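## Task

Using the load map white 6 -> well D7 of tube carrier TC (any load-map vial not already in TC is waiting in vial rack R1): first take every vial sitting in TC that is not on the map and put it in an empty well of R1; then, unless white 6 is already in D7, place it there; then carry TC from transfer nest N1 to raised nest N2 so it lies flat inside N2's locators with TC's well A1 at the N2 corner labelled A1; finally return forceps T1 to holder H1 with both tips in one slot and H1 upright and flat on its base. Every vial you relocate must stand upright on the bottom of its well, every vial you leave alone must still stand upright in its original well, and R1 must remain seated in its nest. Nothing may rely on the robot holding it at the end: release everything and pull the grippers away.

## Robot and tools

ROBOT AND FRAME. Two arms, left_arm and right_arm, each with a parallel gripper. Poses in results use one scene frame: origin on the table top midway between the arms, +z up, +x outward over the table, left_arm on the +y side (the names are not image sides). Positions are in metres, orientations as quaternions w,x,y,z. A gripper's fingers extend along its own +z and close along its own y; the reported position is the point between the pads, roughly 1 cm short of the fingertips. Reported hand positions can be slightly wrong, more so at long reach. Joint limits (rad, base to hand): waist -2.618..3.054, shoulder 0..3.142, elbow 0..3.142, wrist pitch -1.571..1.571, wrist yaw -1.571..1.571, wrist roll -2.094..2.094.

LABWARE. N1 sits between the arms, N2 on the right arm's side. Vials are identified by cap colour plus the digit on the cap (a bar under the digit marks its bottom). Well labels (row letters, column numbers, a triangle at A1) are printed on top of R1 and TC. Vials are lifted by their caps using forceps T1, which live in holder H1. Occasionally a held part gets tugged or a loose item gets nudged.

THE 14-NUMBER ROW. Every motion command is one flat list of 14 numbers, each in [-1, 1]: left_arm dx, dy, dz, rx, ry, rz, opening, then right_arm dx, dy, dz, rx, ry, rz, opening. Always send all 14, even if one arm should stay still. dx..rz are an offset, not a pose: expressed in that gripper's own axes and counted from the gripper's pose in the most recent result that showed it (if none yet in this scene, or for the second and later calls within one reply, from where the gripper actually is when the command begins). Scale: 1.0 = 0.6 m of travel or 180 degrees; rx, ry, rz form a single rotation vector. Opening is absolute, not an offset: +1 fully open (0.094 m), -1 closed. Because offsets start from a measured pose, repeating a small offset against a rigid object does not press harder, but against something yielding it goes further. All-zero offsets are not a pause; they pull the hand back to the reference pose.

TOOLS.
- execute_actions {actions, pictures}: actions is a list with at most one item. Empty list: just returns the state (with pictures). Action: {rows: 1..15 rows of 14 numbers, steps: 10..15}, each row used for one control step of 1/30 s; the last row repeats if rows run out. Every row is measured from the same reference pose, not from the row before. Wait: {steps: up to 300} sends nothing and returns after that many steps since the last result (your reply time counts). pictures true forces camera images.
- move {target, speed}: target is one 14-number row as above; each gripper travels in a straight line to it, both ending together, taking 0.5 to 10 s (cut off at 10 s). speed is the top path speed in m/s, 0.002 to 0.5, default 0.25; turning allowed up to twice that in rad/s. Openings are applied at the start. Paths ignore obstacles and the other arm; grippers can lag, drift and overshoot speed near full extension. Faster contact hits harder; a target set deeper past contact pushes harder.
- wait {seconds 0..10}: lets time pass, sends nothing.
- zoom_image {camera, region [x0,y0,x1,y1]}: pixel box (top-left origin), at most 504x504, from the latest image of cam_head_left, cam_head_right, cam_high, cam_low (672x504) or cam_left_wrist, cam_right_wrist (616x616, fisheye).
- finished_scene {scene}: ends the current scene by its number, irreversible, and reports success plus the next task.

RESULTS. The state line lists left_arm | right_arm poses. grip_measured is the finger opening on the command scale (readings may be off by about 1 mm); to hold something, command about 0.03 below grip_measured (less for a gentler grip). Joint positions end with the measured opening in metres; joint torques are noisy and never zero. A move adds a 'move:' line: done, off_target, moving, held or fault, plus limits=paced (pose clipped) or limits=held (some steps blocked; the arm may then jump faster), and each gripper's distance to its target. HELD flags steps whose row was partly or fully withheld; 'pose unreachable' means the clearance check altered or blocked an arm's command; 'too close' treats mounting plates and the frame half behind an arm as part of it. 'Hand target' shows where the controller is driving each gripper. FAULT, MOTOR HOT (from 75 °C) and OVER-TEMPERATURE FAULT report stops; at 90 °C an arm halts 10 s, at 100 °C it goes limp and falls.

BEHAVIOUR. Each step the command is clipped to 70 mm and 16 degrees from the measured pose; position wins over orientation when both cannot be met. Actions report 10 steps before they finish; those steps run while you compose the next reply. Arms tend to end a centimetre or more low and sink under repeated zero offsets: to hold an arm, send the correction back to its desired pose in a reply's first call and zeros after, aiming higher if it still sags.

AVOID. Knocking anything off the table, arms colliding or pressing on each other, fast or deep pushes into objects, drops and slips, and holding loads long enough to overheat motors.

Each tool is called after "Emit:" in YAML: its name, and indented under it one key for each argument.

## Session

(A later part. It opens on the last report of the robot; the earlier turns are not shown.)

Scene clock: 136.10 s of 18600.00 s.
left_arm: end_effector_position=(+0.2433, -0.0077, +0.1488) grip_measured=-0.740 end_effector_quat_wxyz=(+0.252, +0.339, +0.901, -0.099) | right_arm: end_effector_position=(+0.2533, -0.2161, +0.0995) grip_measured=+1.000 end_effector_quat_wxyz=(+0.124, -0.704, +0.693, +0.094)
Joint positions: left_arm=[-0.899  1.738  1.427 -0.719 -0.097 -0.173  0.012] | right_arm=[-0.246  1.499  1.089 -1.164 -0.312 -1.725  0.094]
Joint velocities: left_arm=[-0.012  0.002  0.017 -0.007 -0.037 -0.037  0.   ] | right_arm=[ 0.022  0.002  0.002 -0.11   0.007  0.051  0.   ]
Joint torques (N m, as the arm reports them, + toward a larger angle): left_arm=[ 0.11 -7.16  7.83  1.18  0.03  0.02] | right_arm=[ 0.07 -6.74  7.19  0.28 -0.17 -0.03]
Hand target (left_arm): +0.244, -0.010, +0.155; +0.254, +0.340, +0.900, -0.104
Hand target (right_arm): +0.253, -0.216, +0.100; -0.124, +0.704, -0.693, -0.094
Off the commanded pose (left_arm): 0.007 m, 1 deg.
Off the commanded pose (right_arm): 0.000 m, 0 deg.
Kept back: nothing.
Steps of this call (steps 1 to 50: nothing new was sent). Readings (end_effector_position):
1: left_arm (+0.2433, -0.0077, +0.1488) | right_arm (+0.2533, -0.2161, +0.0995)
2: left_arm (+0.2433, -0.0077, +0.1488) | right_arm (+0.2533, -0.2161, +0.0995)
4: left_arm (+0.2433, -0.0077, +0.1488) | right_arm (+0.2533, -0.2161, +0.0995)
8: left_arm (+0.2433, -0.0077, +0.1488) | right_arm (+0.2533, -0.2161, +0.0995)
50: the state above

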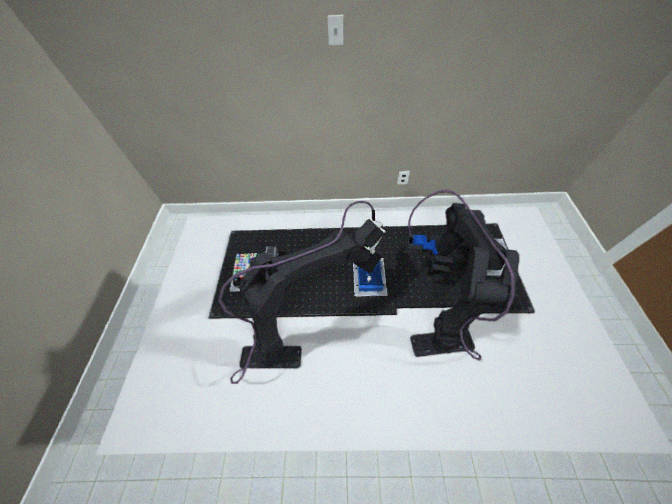

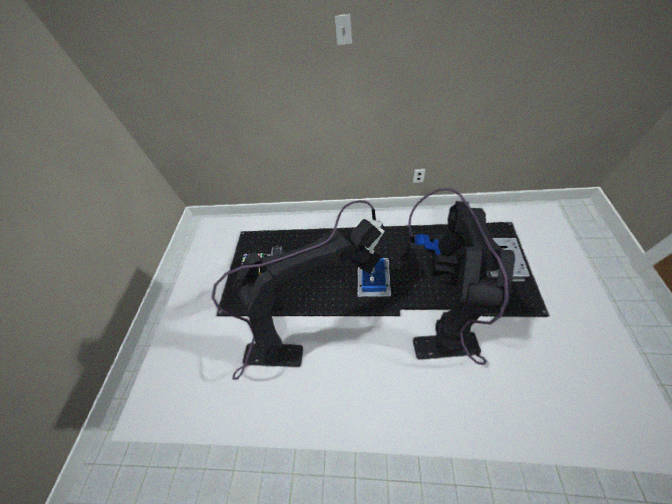

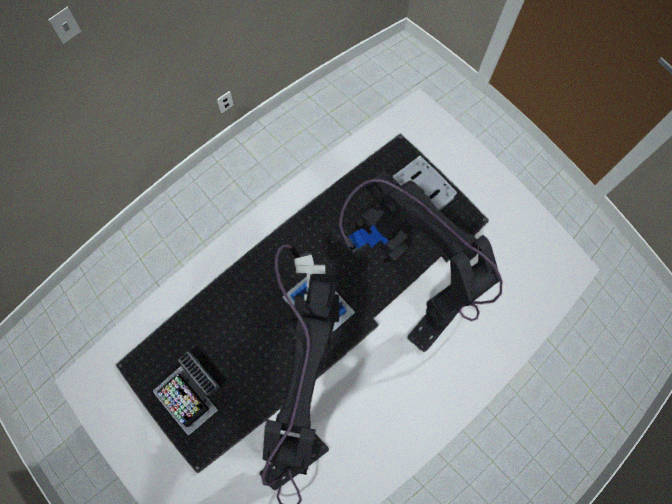

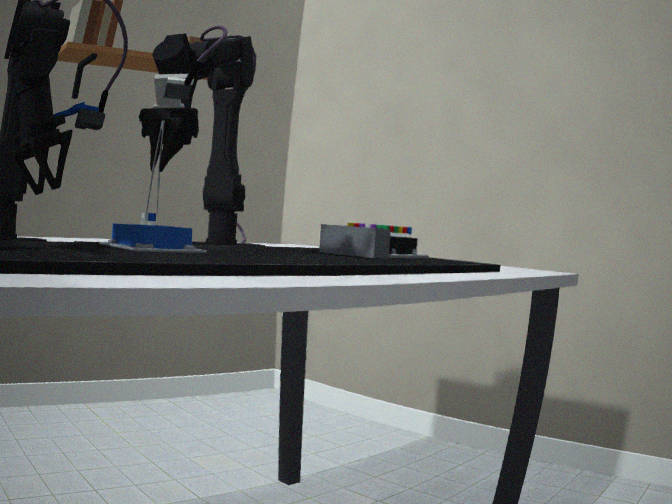

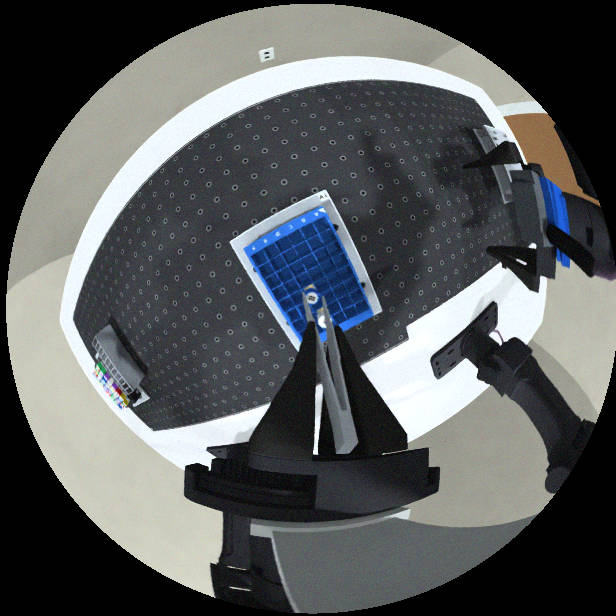

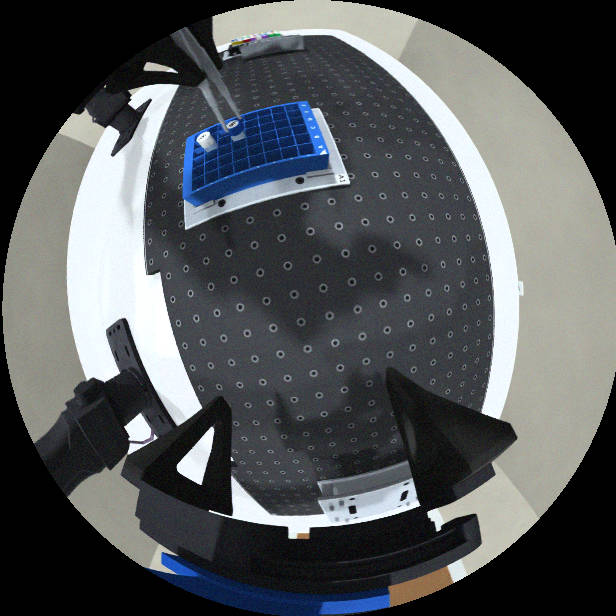

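Emit:
zoom_image:
  camera: "cam_left_wrist"
  region: [285, 270, 345, 330]

Emit:
zoom_image:
  camera: "cam_right_wrist"
  region: [190, 90, 270, 170]

Emit:
zoom_image:
  camera: "cam_low"
  region: [120, 180, 180, 240]

Region (285, 270, 345, 330) of cam_left_wrist's 616x616 image, scaled by 8.400, with more detail than that image has.

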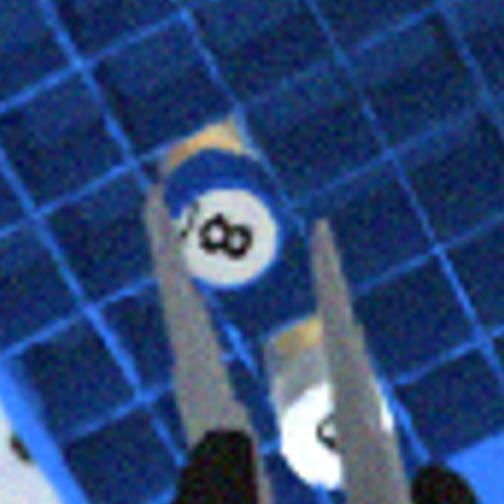

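Region (190, 90, 270, 170) of cam_right_wrist's 616x616 image, scaled by 6.300, with more detail than that image has.

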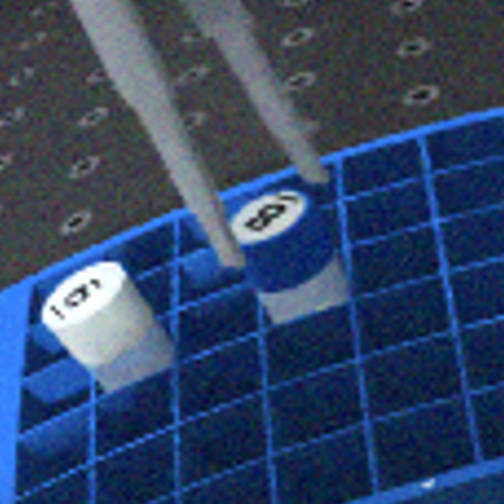

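Region (120, 180, 180, 240) of cam_low's 672x504 image, scaled by 8.400, with more detail than that image has.

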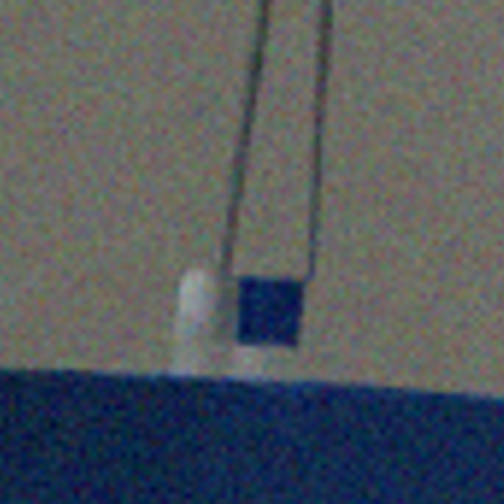

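Emit:
execute_actions:
  actions:
    - {"rows": [[-0.00706,-0.00059,-0.00527,0.00021,-0.00138,-0.00013,-0.738,0,0,0,0,0,0,1],[-0.00577,-0.00051,-0.00404,0.00004,-0.00026,-0.00003,-0.738,0,0,0,0,0,0,1],[-0.00446,-0.00042,-0.0028,-0.00013,0.00088,0.00008,-0.738,0,0,0,0,0,0,1],[-0.00316,-0.00034,-0.00157,-0.00031,0.00201,0.00018,-0.738,0,0,0,0,0,0,1],[-0.00186,-0.00025,-0.00033,-0.00049,0.00313,0.00029,-0.738,0,0,0,0,0,0,1],[-0.0012,-0.00027,0.0009,-0.00058,0.00376,0.00035,-0.738,0,0,0,0,0,0,1],[-0.00055,-0.00028,0.00213,-0.00068,0.00439,0.00041,-0.738,0,0,0,0,0,0,1],[0.00011,-0.0003,0.00336,-0.00078,0.00501,0.00047,-0.738,0,0,0,0,0,0,1],[0.00077,-0.00031,0.00459,-0.00087,0.00564,0.00053,-0.738,0,0,0,0,0,0,1],[0.00142,-0.00032,0.00582,-0.00097,0.00626,0.00059,-0.738,0,0,0,0,0,0,1],[0.00208,-0.00034,0.00706,-0.00107,0.00689,0.00064,-0.738,0,0,0,0,0,0,1],[0.00274,-0.00035,0.00829,-0.00117,0.00752,0.0007,-0.738,0,0,0,0,0,0,1],[0.0034,-0.00037,0.00952,-0.00126,0.00814,0.00076,-0.738,0,0,0,0,0,0,1],[0.00405,-0.00038,0.01075,-0.00136,0.00877,0.00082,-0.738,0,0,0,0,0,0,1]], "steps": 15}

Emit:
wait:
  seconds: 0.3

Scene clock: 144.20 s of 18600.00 s.
left_arm: end_effector_position=(+0.2431, -0.0074, +0.1485) grip_measured=-0.740 end_effector_quat_wxyz=(+0.251, +0.339, +0.901, -0.098) | right_arm: end_effector_position=(+0.2533, -0.2161, +0.0994) grip_measured=+1.000 end_effector_quat_wxyz=(+0.123, -0.704, +0.693, +0.094)
Joint positions: left_arm=[-0.899  1.738  1.427 -0.721 -0.097 -0.173  0.012] | right_arm=[-0.246  1.499  1.089 -1.164 -0.311 -1.725  0.094]
Joint velocities: left_arm=[-0.007 -0.002  0.012 -0.051  0.007 -0.051 -0.   ] | right_arm=[-0.002 -0.007 -0.002  0.022 -0.037 -0.007  0.   ]
Joint torques (N m, as the arm reports them, + toward a larger angle): left_arm=[ 0.05 -6.5   7.74  1.15 -0.03 -0.02] | right_arm=[ 0.07 -6.71  7.22  0.29 -0.17 -0.03]
Steps of this call (steps 1 to 90: nothing new was sent; then 4.93 s passed at rest; steps 91 to 95: the first 5 steps of this action). Readings (end_effector_position):
91: left_arm (+0.2433, -0.0077, +0.1488) | right_arm (+0.2533, -0.2161, +0.0995)
92: left_arm (+0.2433, -0.0077, +0.1488) | right_arm (+0.2533, -0.2161, +0.0995)
94: left_arm (+0.2432, -0.0075, +0.1486) | right_arm (+0.2533, -0.2161, +0.0994)
95: the state above

Scene clock: 144.83 s of 18600.00 s.
left_arm: end_effector_position=(+0.2427, -0.0068, +0.1370) grip_measured=-0.740 end_effector_quat_wxyz=(+0.238, +0.342, +0.905, -0.090) | right_arm: end_effector_position=(+0.2533, -0.2162, +0.0994) grip_measured=+1.000 end_effector_quat_wxyz=(+0.123, -0.704, +0.693, +0.094)
Joint positions: left_arm=[-0.899  1.763  1.427 -0.727 -0.097 -0.173  0.012] | right_arm=[-0.246  1.499  1.089 -1.164 -0.311 -1.725  0.094]
Joint velocities: left_arm=[-0.007 -0.007 -0.002  0.007 -0.022  0.007  0.001] | right_arm=[ 0.007 -0.022 -0.002  0.022 -0.037 -0.066  0.   ]
Joint torques (N m, as the arm reports them, + toward a larger angle): left_arm=[ 0.07 -7.2   7.65  1.13 -0.04 -0.01] | right_arm=[ 0.07 -6.74  7.17  0.28 -0.18 -0.02]
Hand target (left_arm): +0.244, -0.009, +0.142; +0.240, +0.341, +0.904, -0.092
Hand target (right_arm): +0.253, -0.216, +0.099; -0.124, +0.704, -0.693, -0.094
Off the commanded pose (left_arm): 0.006 m, 0 deg.
Off the commanded pose (right_arm): 0.000 m, 0 deg.
Kept back: nothing.
Steps of this call (steps 1 to 10: the last 10 steps of your previous action; steps 11 to 19: nothing new was sent). Readings (end_effector_position):
1: left_arm (+0.2430, -0.0073, +0.1484) | right_arm (+0.2533, -0.2161, +0.0994)
2: left_arm (+0.2429, -0.0071, +0.1480) | right_arm (+0.2533, -0.2162, +0.0994)
4: left_arm (+0.2429, -0.0072, +0.1463) | right_arm (+0.2533, -0.2162, +0.0994)
8: left_arm (+0.2429, -0.0072, +0.1407) | right_arm (+0.2533, -0.2162, +0.0994)
19: the state above

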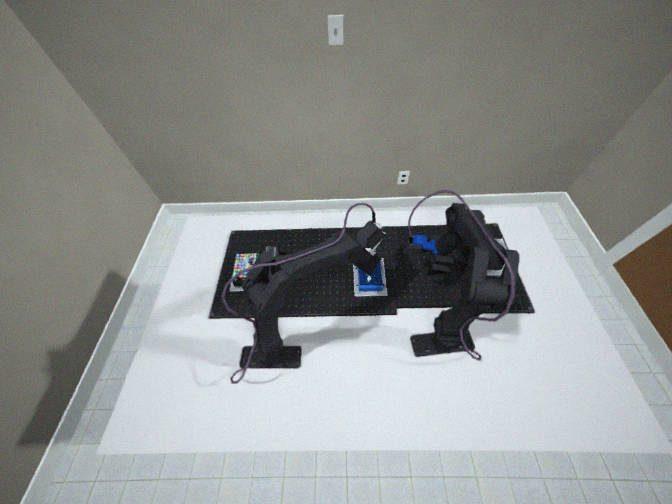

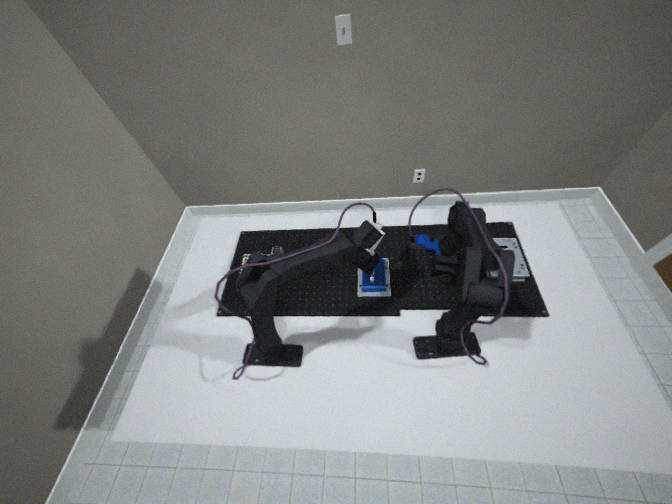

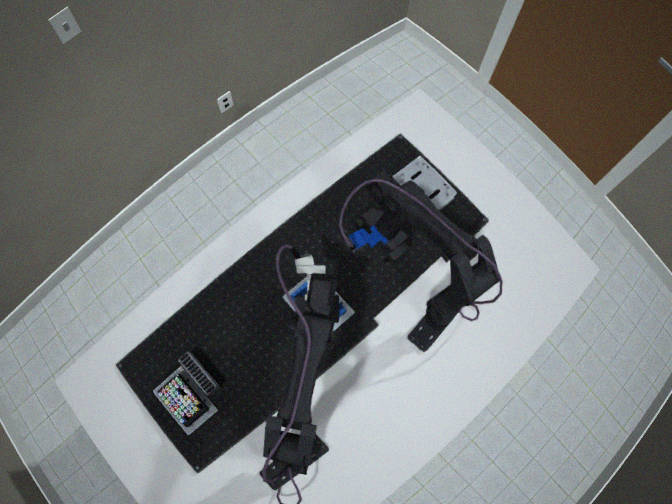

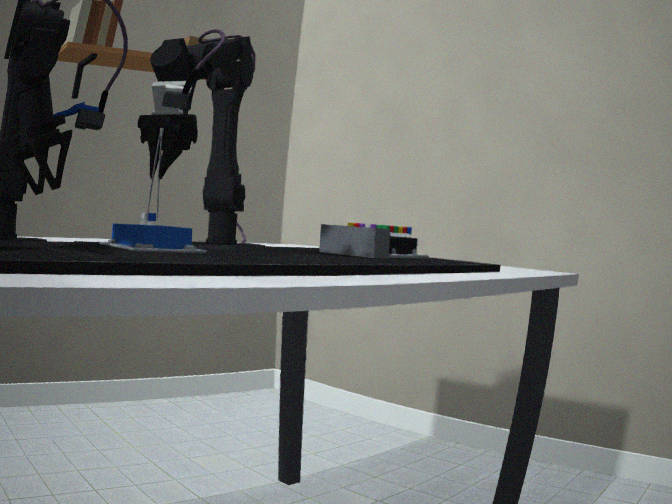

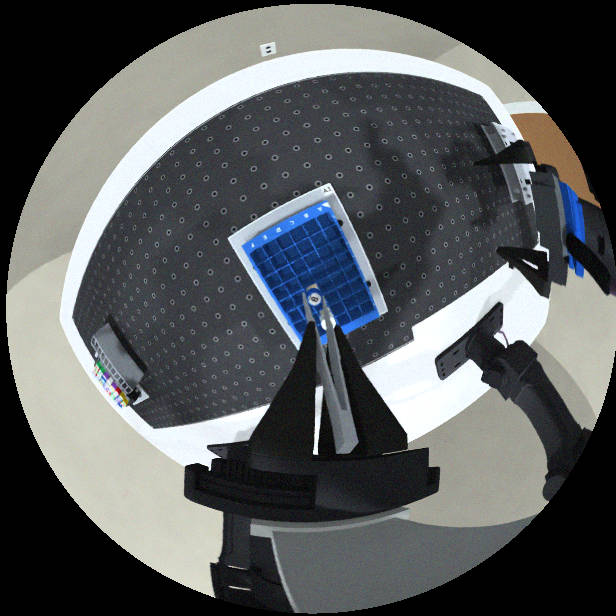

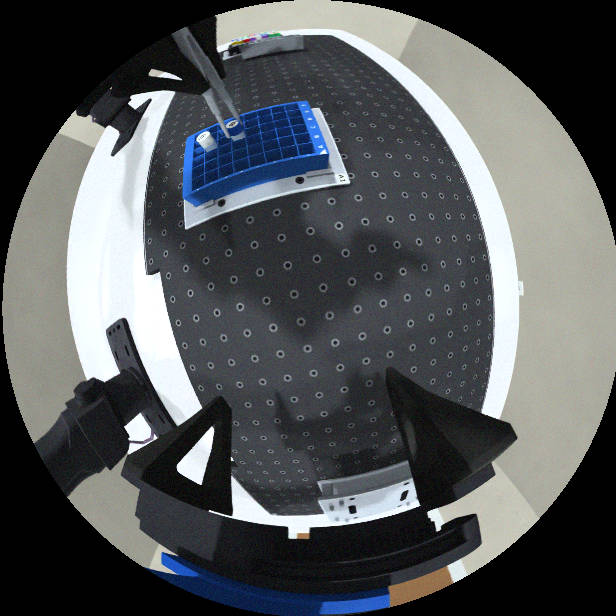

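Emit:
zoom_image:
  camera: "cam_left_wrist"
  region: [285, 270, 345, 330]

Emit:
zoom_image:
  camera: "cam_right_wrist"
  region: [190, 90, 270, 170]

Emit:
zoom_image:
  camera: "cam_low"
  region: [120, 180, 180, 240]

Region (285, 270, 345, 330) of cam_left_wrist's 616x616 image, scaled by 8.400, with more detail than that image has.

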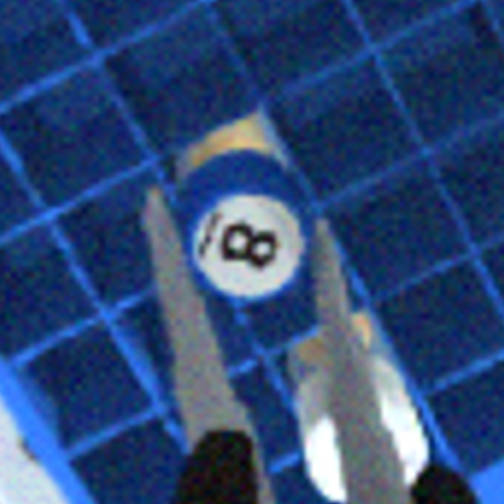

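Region (190, 90, 270, 170) of cam_right_wrist's 616x616 image, scaled by 6.300, with more detail than that image has.

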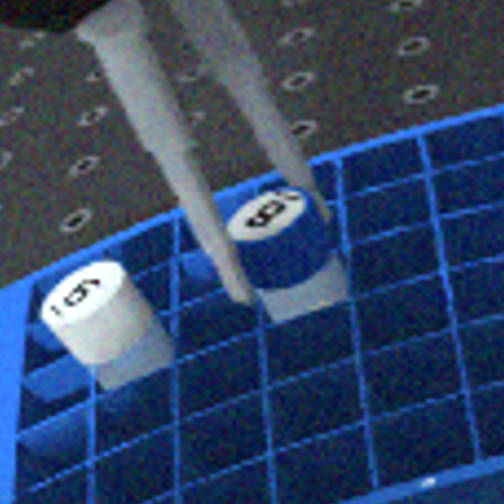

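Region (120, 180, 180, 240) of cam_low's 672x504 image, scaled by 8.400, with more detail than that image has.

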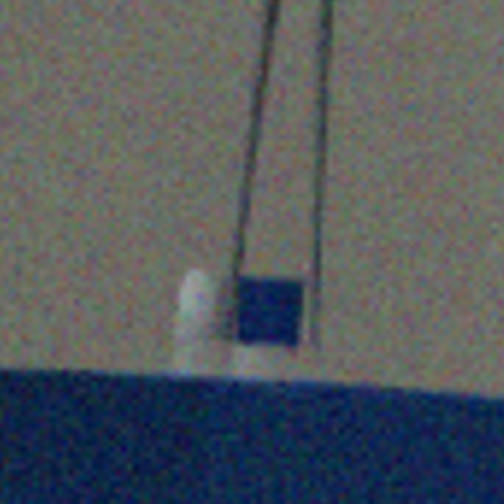

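Emit:
execute_actions:
  actions:
    - {"rows": [[-0.0087,-0.00067,-0.00711,0.00043,-0.00282,-0.00027,-0.738,0,0,0,0,0,0,1],[-0.01002,-0.00064,-0.00958,0.00063,-0.00408,-0.00039,-0.738,0,0,0,0,0,0,1],[-0.01133,-0.00061,-0.01204,0.00082,-0.00533,-0.0005,-0.738,0,0,0,0,0,0,1],[-0.01264,-0.00059,-0.0145,0.00101,-0.00658,-0.00062,-0.738,0,0,0,0,0,0,1],[-0.01297,-0.00058,-0.01512,0.00106,-0.00689,-0.00065,-0.738,0,0,0,0,0,0,1],[-0.0133,-0.00057,-0.01573,0.00111,-0.00721,-0.00068,-0.738,0,0,0,0,0,0,1],[-0.01363,-0.00057,-0.01635,0.00116,-0.00752,-0.00071,-0.738,0,0,0,0,0,0,1],[-0.01396,-0.00056,-0.01697,0.00121,-0.00783,-0.00074,-0.738,0,0,0,0,0,0,1],[-0.01428,-0.00055,-0.01758,0.00126,-0.00815,-0.00077,-0.738,0,0,0,0,0,0,1],[-0.01461,-0.00054,-0.0182,0.0013,-0.00846,-0.0008,-0.738,0,0,0,0,0,0,1],[-0.01494,-0.00054,-0.01881,0.00135,-0.00877,-0.00083,-0.738,0,0,0,0,0,0,1],[-0.01527,-0.00053,-0.01943,0.0014,-0.00909,-0.00086,-0.738,0,0,0,0,0,0,1],[-0.0156,-0.00052,-0.02004,0.00145,-0.0094,-0.00088,-0.738,0,0,0,0,0,0,1],[-0.01593,-0.00052,-0.02066,0.0015,-0.00971,-0.00091,-0.738,0,0,0,0,0,0,1]], "steps": 15}

Emit:
execute_actions:
  actions:
    - {"steps": 18}

Scene clock: 148.60 s of 18600.00 s.
left_arm: end_effector_position=(+0.2427, -0.0068, +0.1370) grip_measured=-0.740 end_effector_quat_wxyz=(+0.238, +0.342, +0.905, -0.090) | right_arm: end_effector_position=(+0.2533, -0.2163, +0.0994) grip_measured=+1.000 end_effector_quat_wxyz=(+0.123, -0.704, +0.693, +0.093)
Joint positions: left_arm=[-0.899  1.763  1.427 -0.727 -0.097 -0.173  0.012] | right_arm=[-0.246  1.499  1.089 -1.164 -0.31  -1.725  0.094]
Joint velocities: left_arm=[ 0.012 -0.012 -0.017 -0.066 -0.007 -0.022  0.001] | right_arm=[-0.002 -0.012 -0.002  0.022 -0.051 -0.022  0.   ]
Joint torques (N m, as the arm reports them, + toward a larger angle): left_arm=[ 0.07 -8.29  7.65  1.13 -0.05 -0.01] | right_arm=[ 0.03 -6.77  7.2   0.3  -0.17 -0.03]
Steps of this call (steps 1 to 90: nothing new was sent; then 0.60 s passed at rest; steps 91 to 95: the first 5 steps of this action). Readings (end_effector_position):
91: left_arm (+0.2427, -0.0068, +0.1370) | right_arm (+0.2533, -0.2162, +0.0994)
92: left_arm (+0.2427, -0.0068, +0.1370) | right_arm (+0.2533, -0.2162, +0.0994)
94: left_arm (+0.2427, -0.0068, +0.1370) | right_arm (+0.2533, -0.2163, +0.0994)
95: the state above

Scene clock: 149.20 s of 18600.00 s.
left_arm: end_effector_position=(+0.2427, -0.0068, +0.1370) grip_measured=-0.740 end_effector_quat_wxyz=(+0.238, +0.342, +0.905, -0.090) | right_arm: end_effector_position=(+0.2533, -0.2164, +0.0994) grip_measured=+1.000 end_effector_quat_wxyz=(+0.123, -0.704, +0.693, +0.093)
Joint positions: left_arm=[-0.899  1.763  1.427 -0.727 -0.097 -0.173  0.012] | right_arm=[-0.246  1.499  1.089 -1.164 -0.31  -1.725  0.094]
Joint velocities: left_arm=[-0.012 -0.017  0.007  0.007 -0.022  0.007  0.001] | right_arm=[-0.002  0.012  0.002  0.022 -0.051  0.051  0.   ]
Joint torques (N m, as the arm reports them, + toward a larger angle): left_arm=[ 0.08 -9.02  7.71  1.14 -0.05 -0.02] | right_arm=[ 0.1  -6.73  7.19  0.28 -0.17 -0.03]
Hand target (left_arm): +0.244, -0.008, +0.152; +0.251, +0.339, +0.901, -0.098
Hand target (right_arm): +0.253, -0.216, +0.099; -0.123, +0.704, -0.693, -0.094
Off the commanded pose (left_arm): 0.016 m, 2 deg.
Off the commanded pose (right_arm): 0.000 m, 0 deg.
Kept back: nothing.
Steps of this call (steps 1 to 10: the last 10 steps of your previous action; steps 11 to 18: nothing new was sent). Readings (end_effector_position):
1: left_arm (+0.2427, -0.0068, +0.1370) | right_arm (+0.2533, -0.2163, +0.0994)
2: left_arm (+0.2427, -0.0068, +0.1370) | right_arm (+0.2533, -0.2163, +0.0994)
4: left_arm (+0.2427, -0.0068, +0.1370) | right_arm (+0.2533, -0.2163, +0.0994)
8: left_arm (+0.2427, -0.0068, +0.1370) | right_arm (+0.2533, -0.2164, +0.0994)
18: the state above

Emit:
execute_actions:
  actions:
    - {"rows": [[-0.01625,-0.00051,-0.02128,0.00155,-0.01003,-0.00094,-0.738,0,0,0,0,0,0,1],[-0.01658,-0.0005,-0.02189,0.0016,-0.01034,-0.00097,-0.738,0,0,0,0,0,0,1],[-0.01691,-0.00049,-0.02251,0.00164,-0.01065,-0.001,-0.738,0,0,0,0,0,0,1],[-0.01724,-0.00049,-0.02312,0.00169,-0.01097,-0.00103,-0.738,0,0,0,0,0,0,1],[-0.01757,-0.00048,-0.02374,0.00174,-0.01128,-0.00106,-0.738,0,0,0,0,0,0,1],[-0.0179,-0.00047,-0.02436,0.00179,-0.01159,-0.00109,-0.738,0,0,0,0,0,0,1],[-0.01822,-0.00047,-0.02497,0.00184,-0.01191,-0.00112,-0.738,0,0,0,0,0,0,1],[-0.01855,-0.00046,-0.02559,0.00189,-0.01222,-0.00115,-0.738,0,0,0,0,0,0,1],[-0.01888,-0.00045,-0.0262,0.00193,-0.01253,-0.00118,-0.738,0,0,0,0,0,0,1]], "steps": 10}

Emit:
execute_actions:
  actions:
    - {"steps": 20}

Scene clock: 150.33 s of 18600.00 s.
left_arm: end_effector_position=(+0.2427, -0.0068, +0.1370) grip_measured=-0.740 end_effector_quat_wxyz=(+0.238, +0.342, +0.905, -0.090) | right_arm: end_effector_position=(+0.2533, -0.2164, +0.0994) grip_measured=+1.000 end_effector_quat_wxyz=(+0.123, -0.704, +0.693, +0.093)
Joint positions: left_arm=[-0.899  1.763  1.427 -0.727 -0.097 -0.173  0.012] | right_arm=[-0.246  1.499  1.089 -1.164 -0.31  -1.725  0.094]
Joint velocities: left_arm=[-0.017  0.007  0.002  0.051 -0.007  0.022  0.001] | right_arm=[ 0.002  0.007  0.007 -0.051  0.037 -0.007  0.   ]
Joint torques (N m, as the arm reports them, + toward a larger angle): left_arm=[ 0.08 -8.92  7.71  1.14 -0.05  0.  ] | right_arm=[ 0.08 -6.75  7.16  0.3  -0.17 -0.03]
Kept back: the last 10 steps of this action.
Steps of this call (steps 1 to 34: nothing new was sent). Readings (end_effector_position):
1: left_arm (+0.2427, -0.0068, +0.1370) | right_arm (+0.2533, -0.2164, +0.0994)
2: left_arm (+0.2427, -0.0068, +0.1370) | right_arm (+0.2533, -0.2164, +0.0994)
4: left_arm (+0.2427, -0.0068, +0.1370) | right_arm (+0.2533, -0.2164, +0.0994)
8: left_arm (+0.2427, -0.0068, +0.1370) | right_arm (+0.2533, -0.2164, +0.0994)
34: the state above

Scene clock: 151.00 s of 18600.00 s.
left_arm: end_effector_position=(+0.2427, -0.0068, +0.1370) grip_measured=-0.740 end_effector_quat_wxyz=(+0.238, +0.342, +0.905, -0.090) | right_arm: end_effector_position=(+0.2533, -0.2165, +0.0993) grip_measured=+1.000 end_effector_quat_wxyz=(+0.123, -0.704, +0.693, +0.093)
Joint positions: left_arm=[-0.899  1.763  1.427 -0.727 -0.097 -0.173  0.012] | right_arm=[-0.246  1.499  1.089 -1.164 -0.309 -1.725  0.094]
Joint velocities: left_arm=[-0.002  0.007 -0.002 -0.037 -0.007 -0.022  0.001] | right_arm=[0.007 0.012 0.007 0.022 0.022 0.007 0.   ]
Joint torques (N m, as the arm reports them, + toward a larger angle): left_arm=[ 0.08 -9.58  7.74  1.15 -0.07 -0.01] | right_arm=[ 0.08 -6.71  7.16  0.3  -0.15 -0.04]
Hand target (left_arm): +0.244, -0.008, +0.156; +0.255, +0.339, +0.900, -0.100
Hand target (right_arm): +0.253, -0.216, +0.099; -0.123, +0.704, -0.693, -0.093
Off the commanded pose (left_arm): 0.019 m, 2 deg.
Off the commanded pose (right_arm): 0.000 m, 0 deg.
Kept back: nothing.
Steps of this call (steps 1 to 10: the last 10 steps of your previous action; steps 11 to 20: nothing new was sent). Readings (end_effector_position):
1: left_arm (+0.2427, -0.0068, +0.1370) | right_arm (+0.2533, -0.2164, +0.0994)
2: left_arm (+0.2427, -0.0068, +0.1370) | right_arm (+0.2533, -0.2164, +0.0994)
4: left_arm (+0.2427, -0.0068, +0.1370) | right_arm (+0.2533, -0.2164, +0.0993)
8: left_arm (+0.2427, -0.0068, +0.1370) | right_arm (+0.2533, -0.2165, +0.0993)
20: the state above

Emit:
execute_actions:
  actions:
    - {"rows": [[-0.01921,-0.00044,-0.02682,0.00198,-0.01285,-0.00121,-0.738,0,0,0,0,0,0,1],[-0.0197,-0.00043,-0.02774,0.00206,-0.01332,-0.00125,-0.738,0,0,0,0,0,0,1],[-0.02019,-0.00042,-0.02867,0.00213,-0.01378,-0.0013,-0.738,0,0,0,0,0,0,1],[-0.02052,-0.00042,-0.02928,0.00218,-0.0141,-0.00133,-0.738,0,0,0,0,0,0,1],[-0.02085,-0.00041,-0.0299,0.00222,-0.01441,-0.00136,-0.738,0,0,0,0,0,0,1],[-0.02118,-0.0004,-0.03051,0.00227,-0.01472,-0.00138,-0.738,0,0,0,0,0,0,1],[-0.02151,-0.00039,-0.03113,0.00232,-0.01504,-0.00141,-0.738,0,0,0,0,0,0,1],[-0.02184,-0.00039,-0.03175,0.00237,-0.01535,-0.00144,-0.738,0,0,0,0,0,0,1],[-0.02216,-0.00038,-0.03236,0.00242,-0.01566,-0.00147,-0.738,0,0,0,0,0,0,1]], "steps": 10}

Emit:
execute_actions:
  actions:
    - {"steps": 20}

Scene clock: 151.90 s of 18600.00 s.
left_arm: end_effector_position=(+0.2427, -0.0068, +0.1370) grip_measured=-0.740 end_effector_quat_wxyz=(+0.238, +0.342, +0.905, -0.090) | right_arm: end_effector_position=(+0.2533, -0.2165, +0.0993) grip_measured=+1.000 end_effector_quat_wxyz=(+0.123, -0.704, +0.693, +0.093)
Joint positions: left_arm=[-0.899  1.763  1.427 -0.727 -0.097 -0.173  0.012] | right_arm=[-0.246  1.499  1.089 -1.164 -0.309 -1.725  0.094]
Joint velocities: left_arm=[ 0.007  0.007 -0.002 -0.007  0.022  0.022 -0.   ] | right_arm=[ 0.002  0.012 -0.017 -0.022 -0.007  0.022  0.   ]
Joint torques (N m, as the arm reports them, + toward a larger angle): left_arm=[ 0.09 -9.57  7.77  1.15 -0.07 -0.01] | right_arm=[ 0.08 -6.76  7.15  0.29 -0.17 -0.04]
Kept back: the last 10 steps of this action.
Steps of this call (steps 1 to 27: nothing new was sent). Readings (end_effector_position):
1: left_arm (+0.2427, -0.0068, +0.1370) | right_arm (+0.2533, -0.2165, +0.0993)
2: left_arm (+0.2427, -0.0068, +0.1370) | right_arm (+0.2533, -0.2165, +0.0993)
4: left_arm (+0.2427, -0.0068, +0.1370) | right_arm (+0.2533, -0.2165, +0.0993)
8: left_arm (+0.2427, -0.0068, +0.1370) | right_arm (+0.2533, -0.2165, +0.0993)
27: the state above

Scene clock: 152.57 s of 18600.00 s.
left_arm: end_effector_position=(+0.2424, -0.0065, +0.1434) grip_measured=-0.740 end_effector_quat_wxyz=(+0.244, +0.341, +0.903, -0.094) | right_arm: end_effector_position=(+0.2533, -0.2167, +0.0993) grip_measured=+1.000 end_effector_quat_wxyz=(+0.122, -0.704, +0.693, +0.093)
Joint positions: left_arm=[-0.899  1.748  1.427 -0.728 -0.097 -0.173  0.012] | right_arm=[-0.246  1.499  1.089 -1.164 -0.308 -1.725  0.094]
Joint velocities: left_arm=[-0.007 -0.012  0.012 -0.007 -0.037  0.022  0.   ] | right_arm=[-0.012 -0.002 -0.022 -0.095 -0.037 -0.007  0.   ]
Joint torques (N m, as the arm reports them, + toward a larger angle): left_arm=[ 0.07 -9.1   7.9   1.16 -0.07 -0.01] | right_arm=[ 0.05 -6.72  7.15  0.29 -0.17 -0.04]
Hand target (left_arm): +0.244, -0.008, +0.160; +0.259, +0.338, +0.899, -0.103
Hand target (right_arm): +0.253, -0.217, +0.099; -0.122, +0.704, -0.693, -0.093
Off the commanded pose (left_arm): 0.017 m, 2 deg.
Off the commanded pose (right_arm): 0.000 m, 0 deg.
Kept back: nothing.
Steps of this call (steps 1 to 10: the last 10 steps of your previous action; steps 11 to 20: nothing new was sent). Readings (end_effector_position):
1: left_arm (+0.2427, -0.0068, +0.1370) | right_arm (+0.2533, -0.2165, +0.0993)
2: left_arm (+0.2427, -0.0068, +0.1370) | right_arm (+0.2533, -0.2166, +0.0993)
4: left_arm (+0.2426, -0.0067, +0.1377) | right_arm (+0.2533, -0.2166, +0.0993)
8: left_arm (+0.2425, -0.0066, +0.1414) | right_arm (+0.2533, -0.2166, +0.0993)
20: the state above

Emit:
execute_actions:
  actions:
    - {"rows": [[-0.01658,-0.0005,-0.0219,0.0016,-0.01034,-0.00098,-0.746,0,0,0,0,0,0,1],[-0.01658,-0.0005,-0.0219,0.0016,-0.01034,-0.00098,-0.754,0,0,0,0,0,0,1],[-0.01658,-0.0005,-0.0219,0.0016,-0.01034,-0.00098,-0.762,0,0,0,0,0,0,1],[-0.01658,-0.0005,-0.0219,0.0016,-0.01034,-0.00098,-0.77,0,0,0,0,0,0,1],[-0.01658,-0.0005,-0.0219,0.0016,-0.01034,-0.00098,-0.778,0,0,0,0,0,0,1],[-0.01658,-0.0005,-0.0219,0.0016,-0.01034,-0.00098,-0.786,0,0,0,0,0,0,1],[-0.01658,-0.0005,-0.0219,0.0016,-0.01034,-0.00098,-0.793,0,0,0,0,0,0,1],[-0.01658,-0.0005,-0.0219,0.0016,-0.01034,-0.00098,-0.8,0,0,0,0,0,0,1],[-0.01658,-0.0005,-0.0219,0.0016,-0.01034,-0.00098,-0.806,0,0,0,0,0,0,1],[-0.01658,-0.0005,-0.0219,0.0016,-0.01034,-0.00098,-0.812,0,0,0,0,0,0,1],[-0.01658,-0.0005,-0.0219,0.0016,-0.01034,-0.00098,-0.818,0,0,0,0,0,0,1],[-0.01658,-0.0005,-0.0219,0.0016,-0.01034,-0.00098,-0.824,0,0,0,0,0,0,1],[-0.01658,-0.0005,-0.0219,0.0016,-0.01034,-0.00098,-0.83,0,0,0,0,0,0,1],[-0.01658,-0.0005,-0.0219,0.0016,-0.01034,-0.00098,-0.835,0,0,0,0,0,0,1]], "steps": 15}

Emit:
execute_actions:
  actions:
    - {"steps": 18}
  pictures: true

Emit:
zoom_image:
  camera: "cam_left_wrist"
  region: [285, 270, 345, 330]

Emit:
zoom_image:
  camera: "cam_right_wrist"
  region: [190, 90, 270, 170]

Emit:
zoom_image:
  camera: "cam_low"
  region: [120, 180, 180, 240]

Scene clock: 154.33 s of 18600.00 s.
left_arm: end_effector_position=(+0.2424, -0.0065, +0.1434) grip_measured=-0.772 end_effector_quat_wxyz=(+0.244, +0.341, +0.903, -0.094) | right_arm: end_effector_position=(+0.2532, -0.2168, +0.0992) grip_measured=+1.000 end_effector_quat_wxyz=(+0.122, -0.704, +0.693, +0.093)
Joint positions: left_arm=[-0.899  1.748  1.427 -0.728 -0.097 -0.173  0.011] | right_arm=[-0.246  1.499  1.089 -1.164 -0.307 -1.725  0.094]
Joint velocities: left_arm=[ 0.017 -0.012  0.007 -0.081 -0.081 -0.037 -0.007] | right_arm=[-0.007  0.007 -0.007  0.007 -0.066 -0.022  0.   ]
Joint torques (N m, as the arm reports them, + toward a larger angle): left_arm=[ 0.1  -8.97  7.79  1.16 -0.06 -0.02] | right_arm=[ 0.04 -6.71  7.13  0.3  -0.16 -0.03]
Steps of this call (steps 1 to 48: nothing new was sent; steps 49 to 53: the first 5 steps of this action). Readings (end_effector_position):
49: left_arm (+0.2424, -0.0065, +0.1434) | right_arm (+0.2533, -0.2167, +0.0993)
50: left_arm (+0.2424, -0.0065, +0.1434) | right_arm (+0.2533, -0.2167, +0.0993)
52: left_arm (+0.2424, -0.0065, +0.1434) | right_arm (+0.2532, -0.2168, +0.0992)
53: the state above

Scene clock: 154.93 s of 18600.00 s.
left_arm: end_effector_position=(+0.2424, -0.0065, +0.1434) grip_measured=-0.827 end_effector_quat_wxyz=(+0.244, +0.341, +0.903, -0.094) | right_arm: end_effector_position=(+0.2532, -0.2168, +0.0992) grip_measured=+1.000 end_effector_quat_wxyz=(+0.122, -0.704, +0.693, +0.092)
Joint positions: left_arm=[-0.899  1.748  1.427 -0.728 -0.097 -0.173  0.008] | right_arm=[-0.246  1.499  1.089 -1.164 -0.307 -1.725  0.094]
Joint velocities: left_arm=[-0.007  0.007 -0.002  0.066  0.007  0.095 -0.001] | right_arm=[ 0.007 -0.007 -0.012 -0.066 -0.022 -0.037  0.   ]
Joint torques (N m, as the arm reports them, + toward a larger angle): left_arm=[ 0.11 -9.01  7.8   1.15 -0.05  0.  ] | right_arm=[ 0.04 -6.77  7.15  0.29 -0.17 -0.04]
Hand target (left_arm): +0.244, -0.008, +0.160; +0.258, +0.338, +0.899, -0.102
Hand target (right_arm): +0.253, -0.217, +0.099; -0.122, +0.704, -0.693, -0.093
Off the commanded pose (left_arm): 0.016 m, 2 deg.
Off the commanded pose (right_arm): 0.000 m, 0 deg.
Kept back: nothing.
Steps of this call (steps 1 to 10: the last 10 steps of your previous action; steps 11 to 18: nothing new was sent). Readings (end_effector_position):
1: left_arm (+0.2424, -0.0065, +0.1434) | right_arm (+0.2532, -0.2168, +0.0992)
2: left_arm (+0.2424, -0.0065, +0.1434) | right_arm (+0.2532, -0.2168, +0.0992)
4: left_arm (+0.2424, -0.0065, +0.1434) | right_arm (+0.2532, -0.2168, +0.0992)
8: left_arm (+0.2424, -0.0065, +0.1434) | right_arm (+0.2532, -0.2168, +0.0992)
18: the state above

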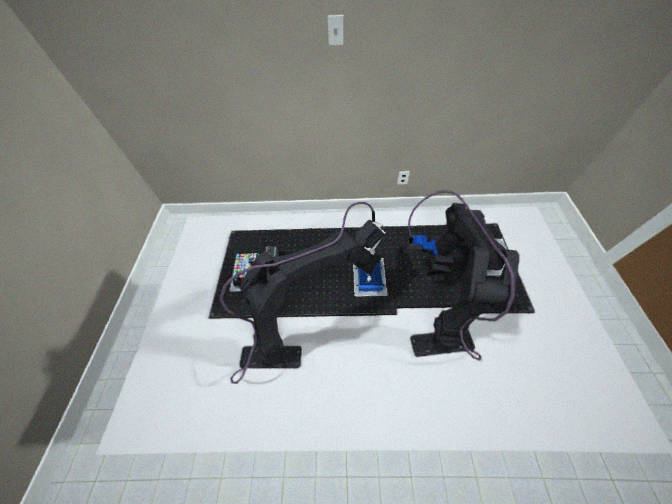

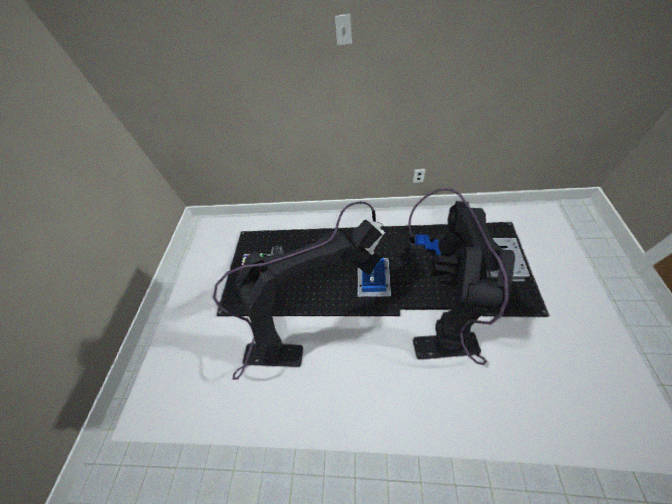

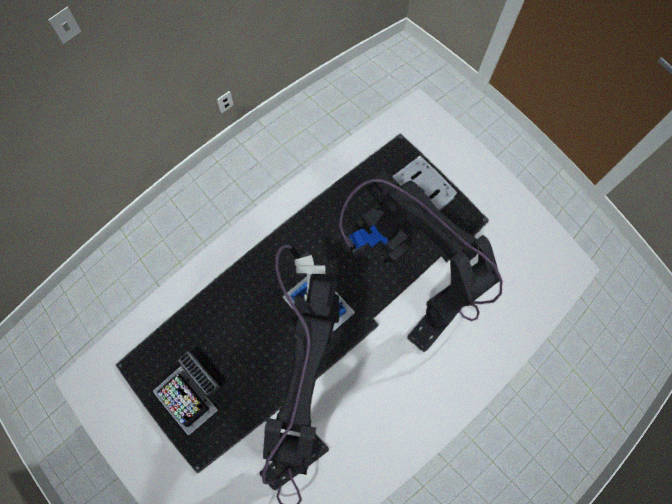

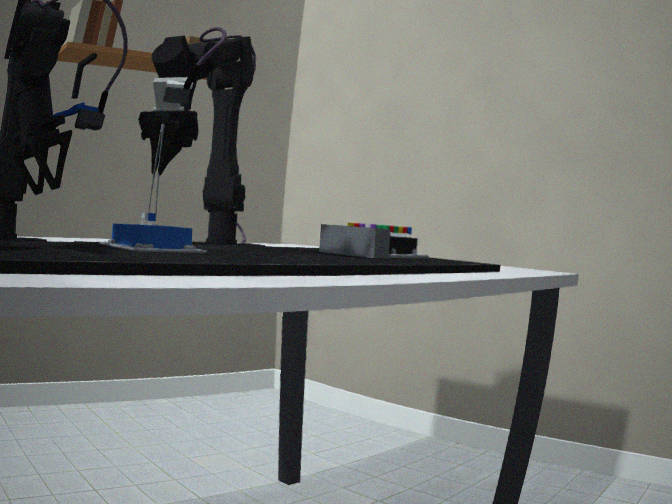

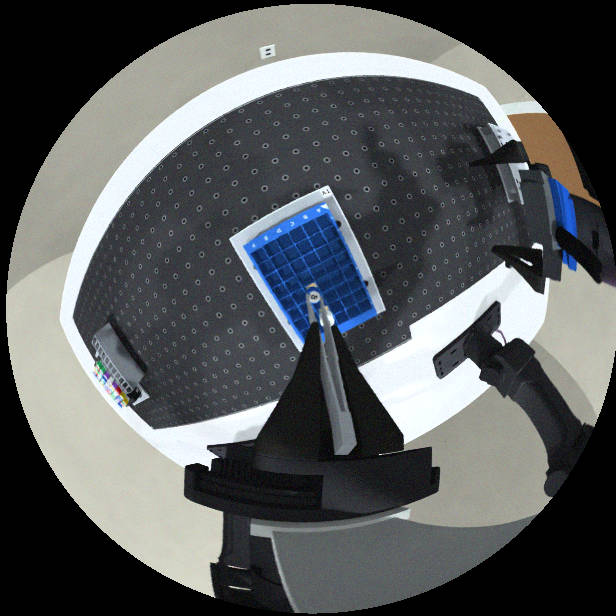

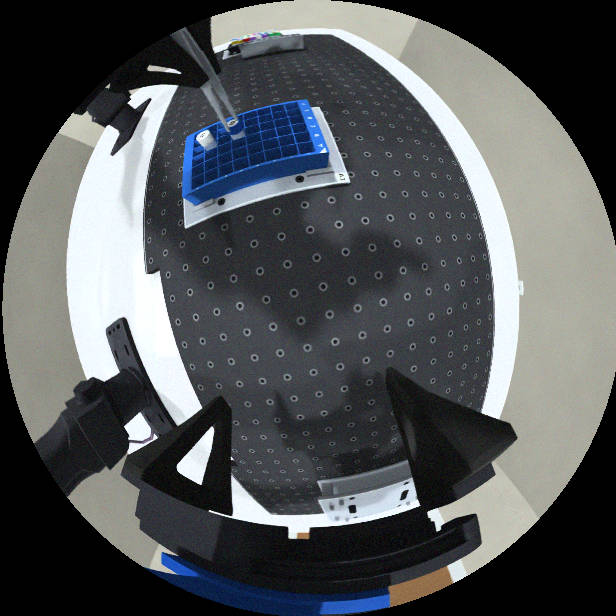

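Region (285, 270, 345, 330) of cam_left_wrist's 616x616 image, scaled by 8.400, with more detail than that image has.

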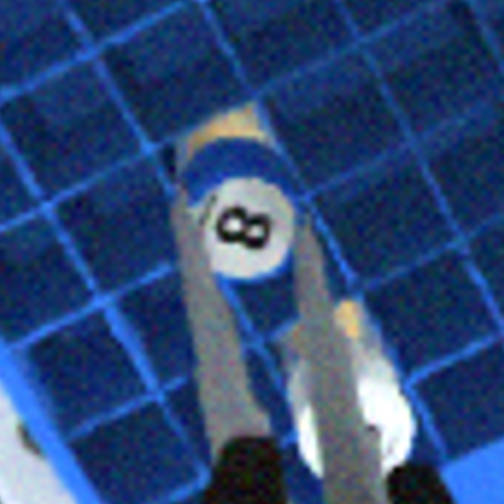

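Region (190, 90, 270, 170) of cam_right_wrist's 616x616 image, scaled by 6.300, with more detail than that image has.

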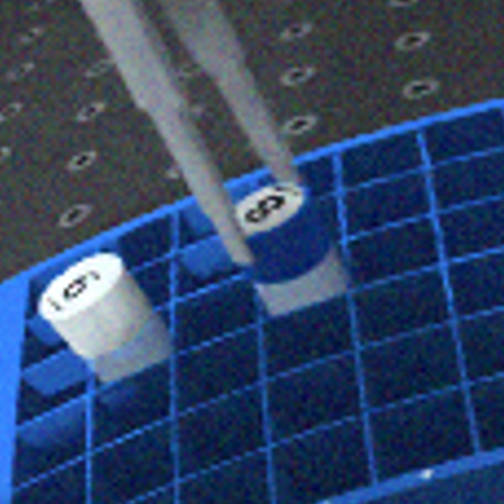

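Region (120, 180, 180, 240) of cam_low's 672x504 image, scaled by 8.400, with more detail than that image has.

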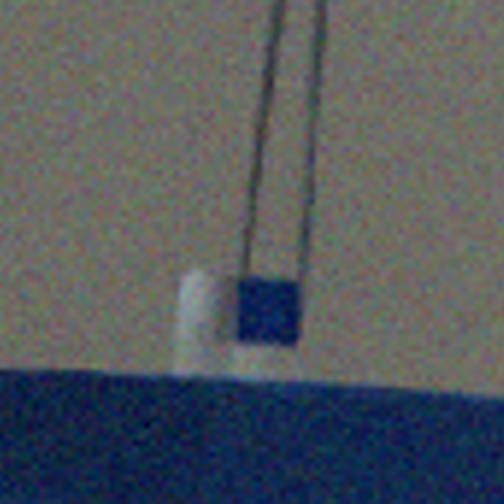

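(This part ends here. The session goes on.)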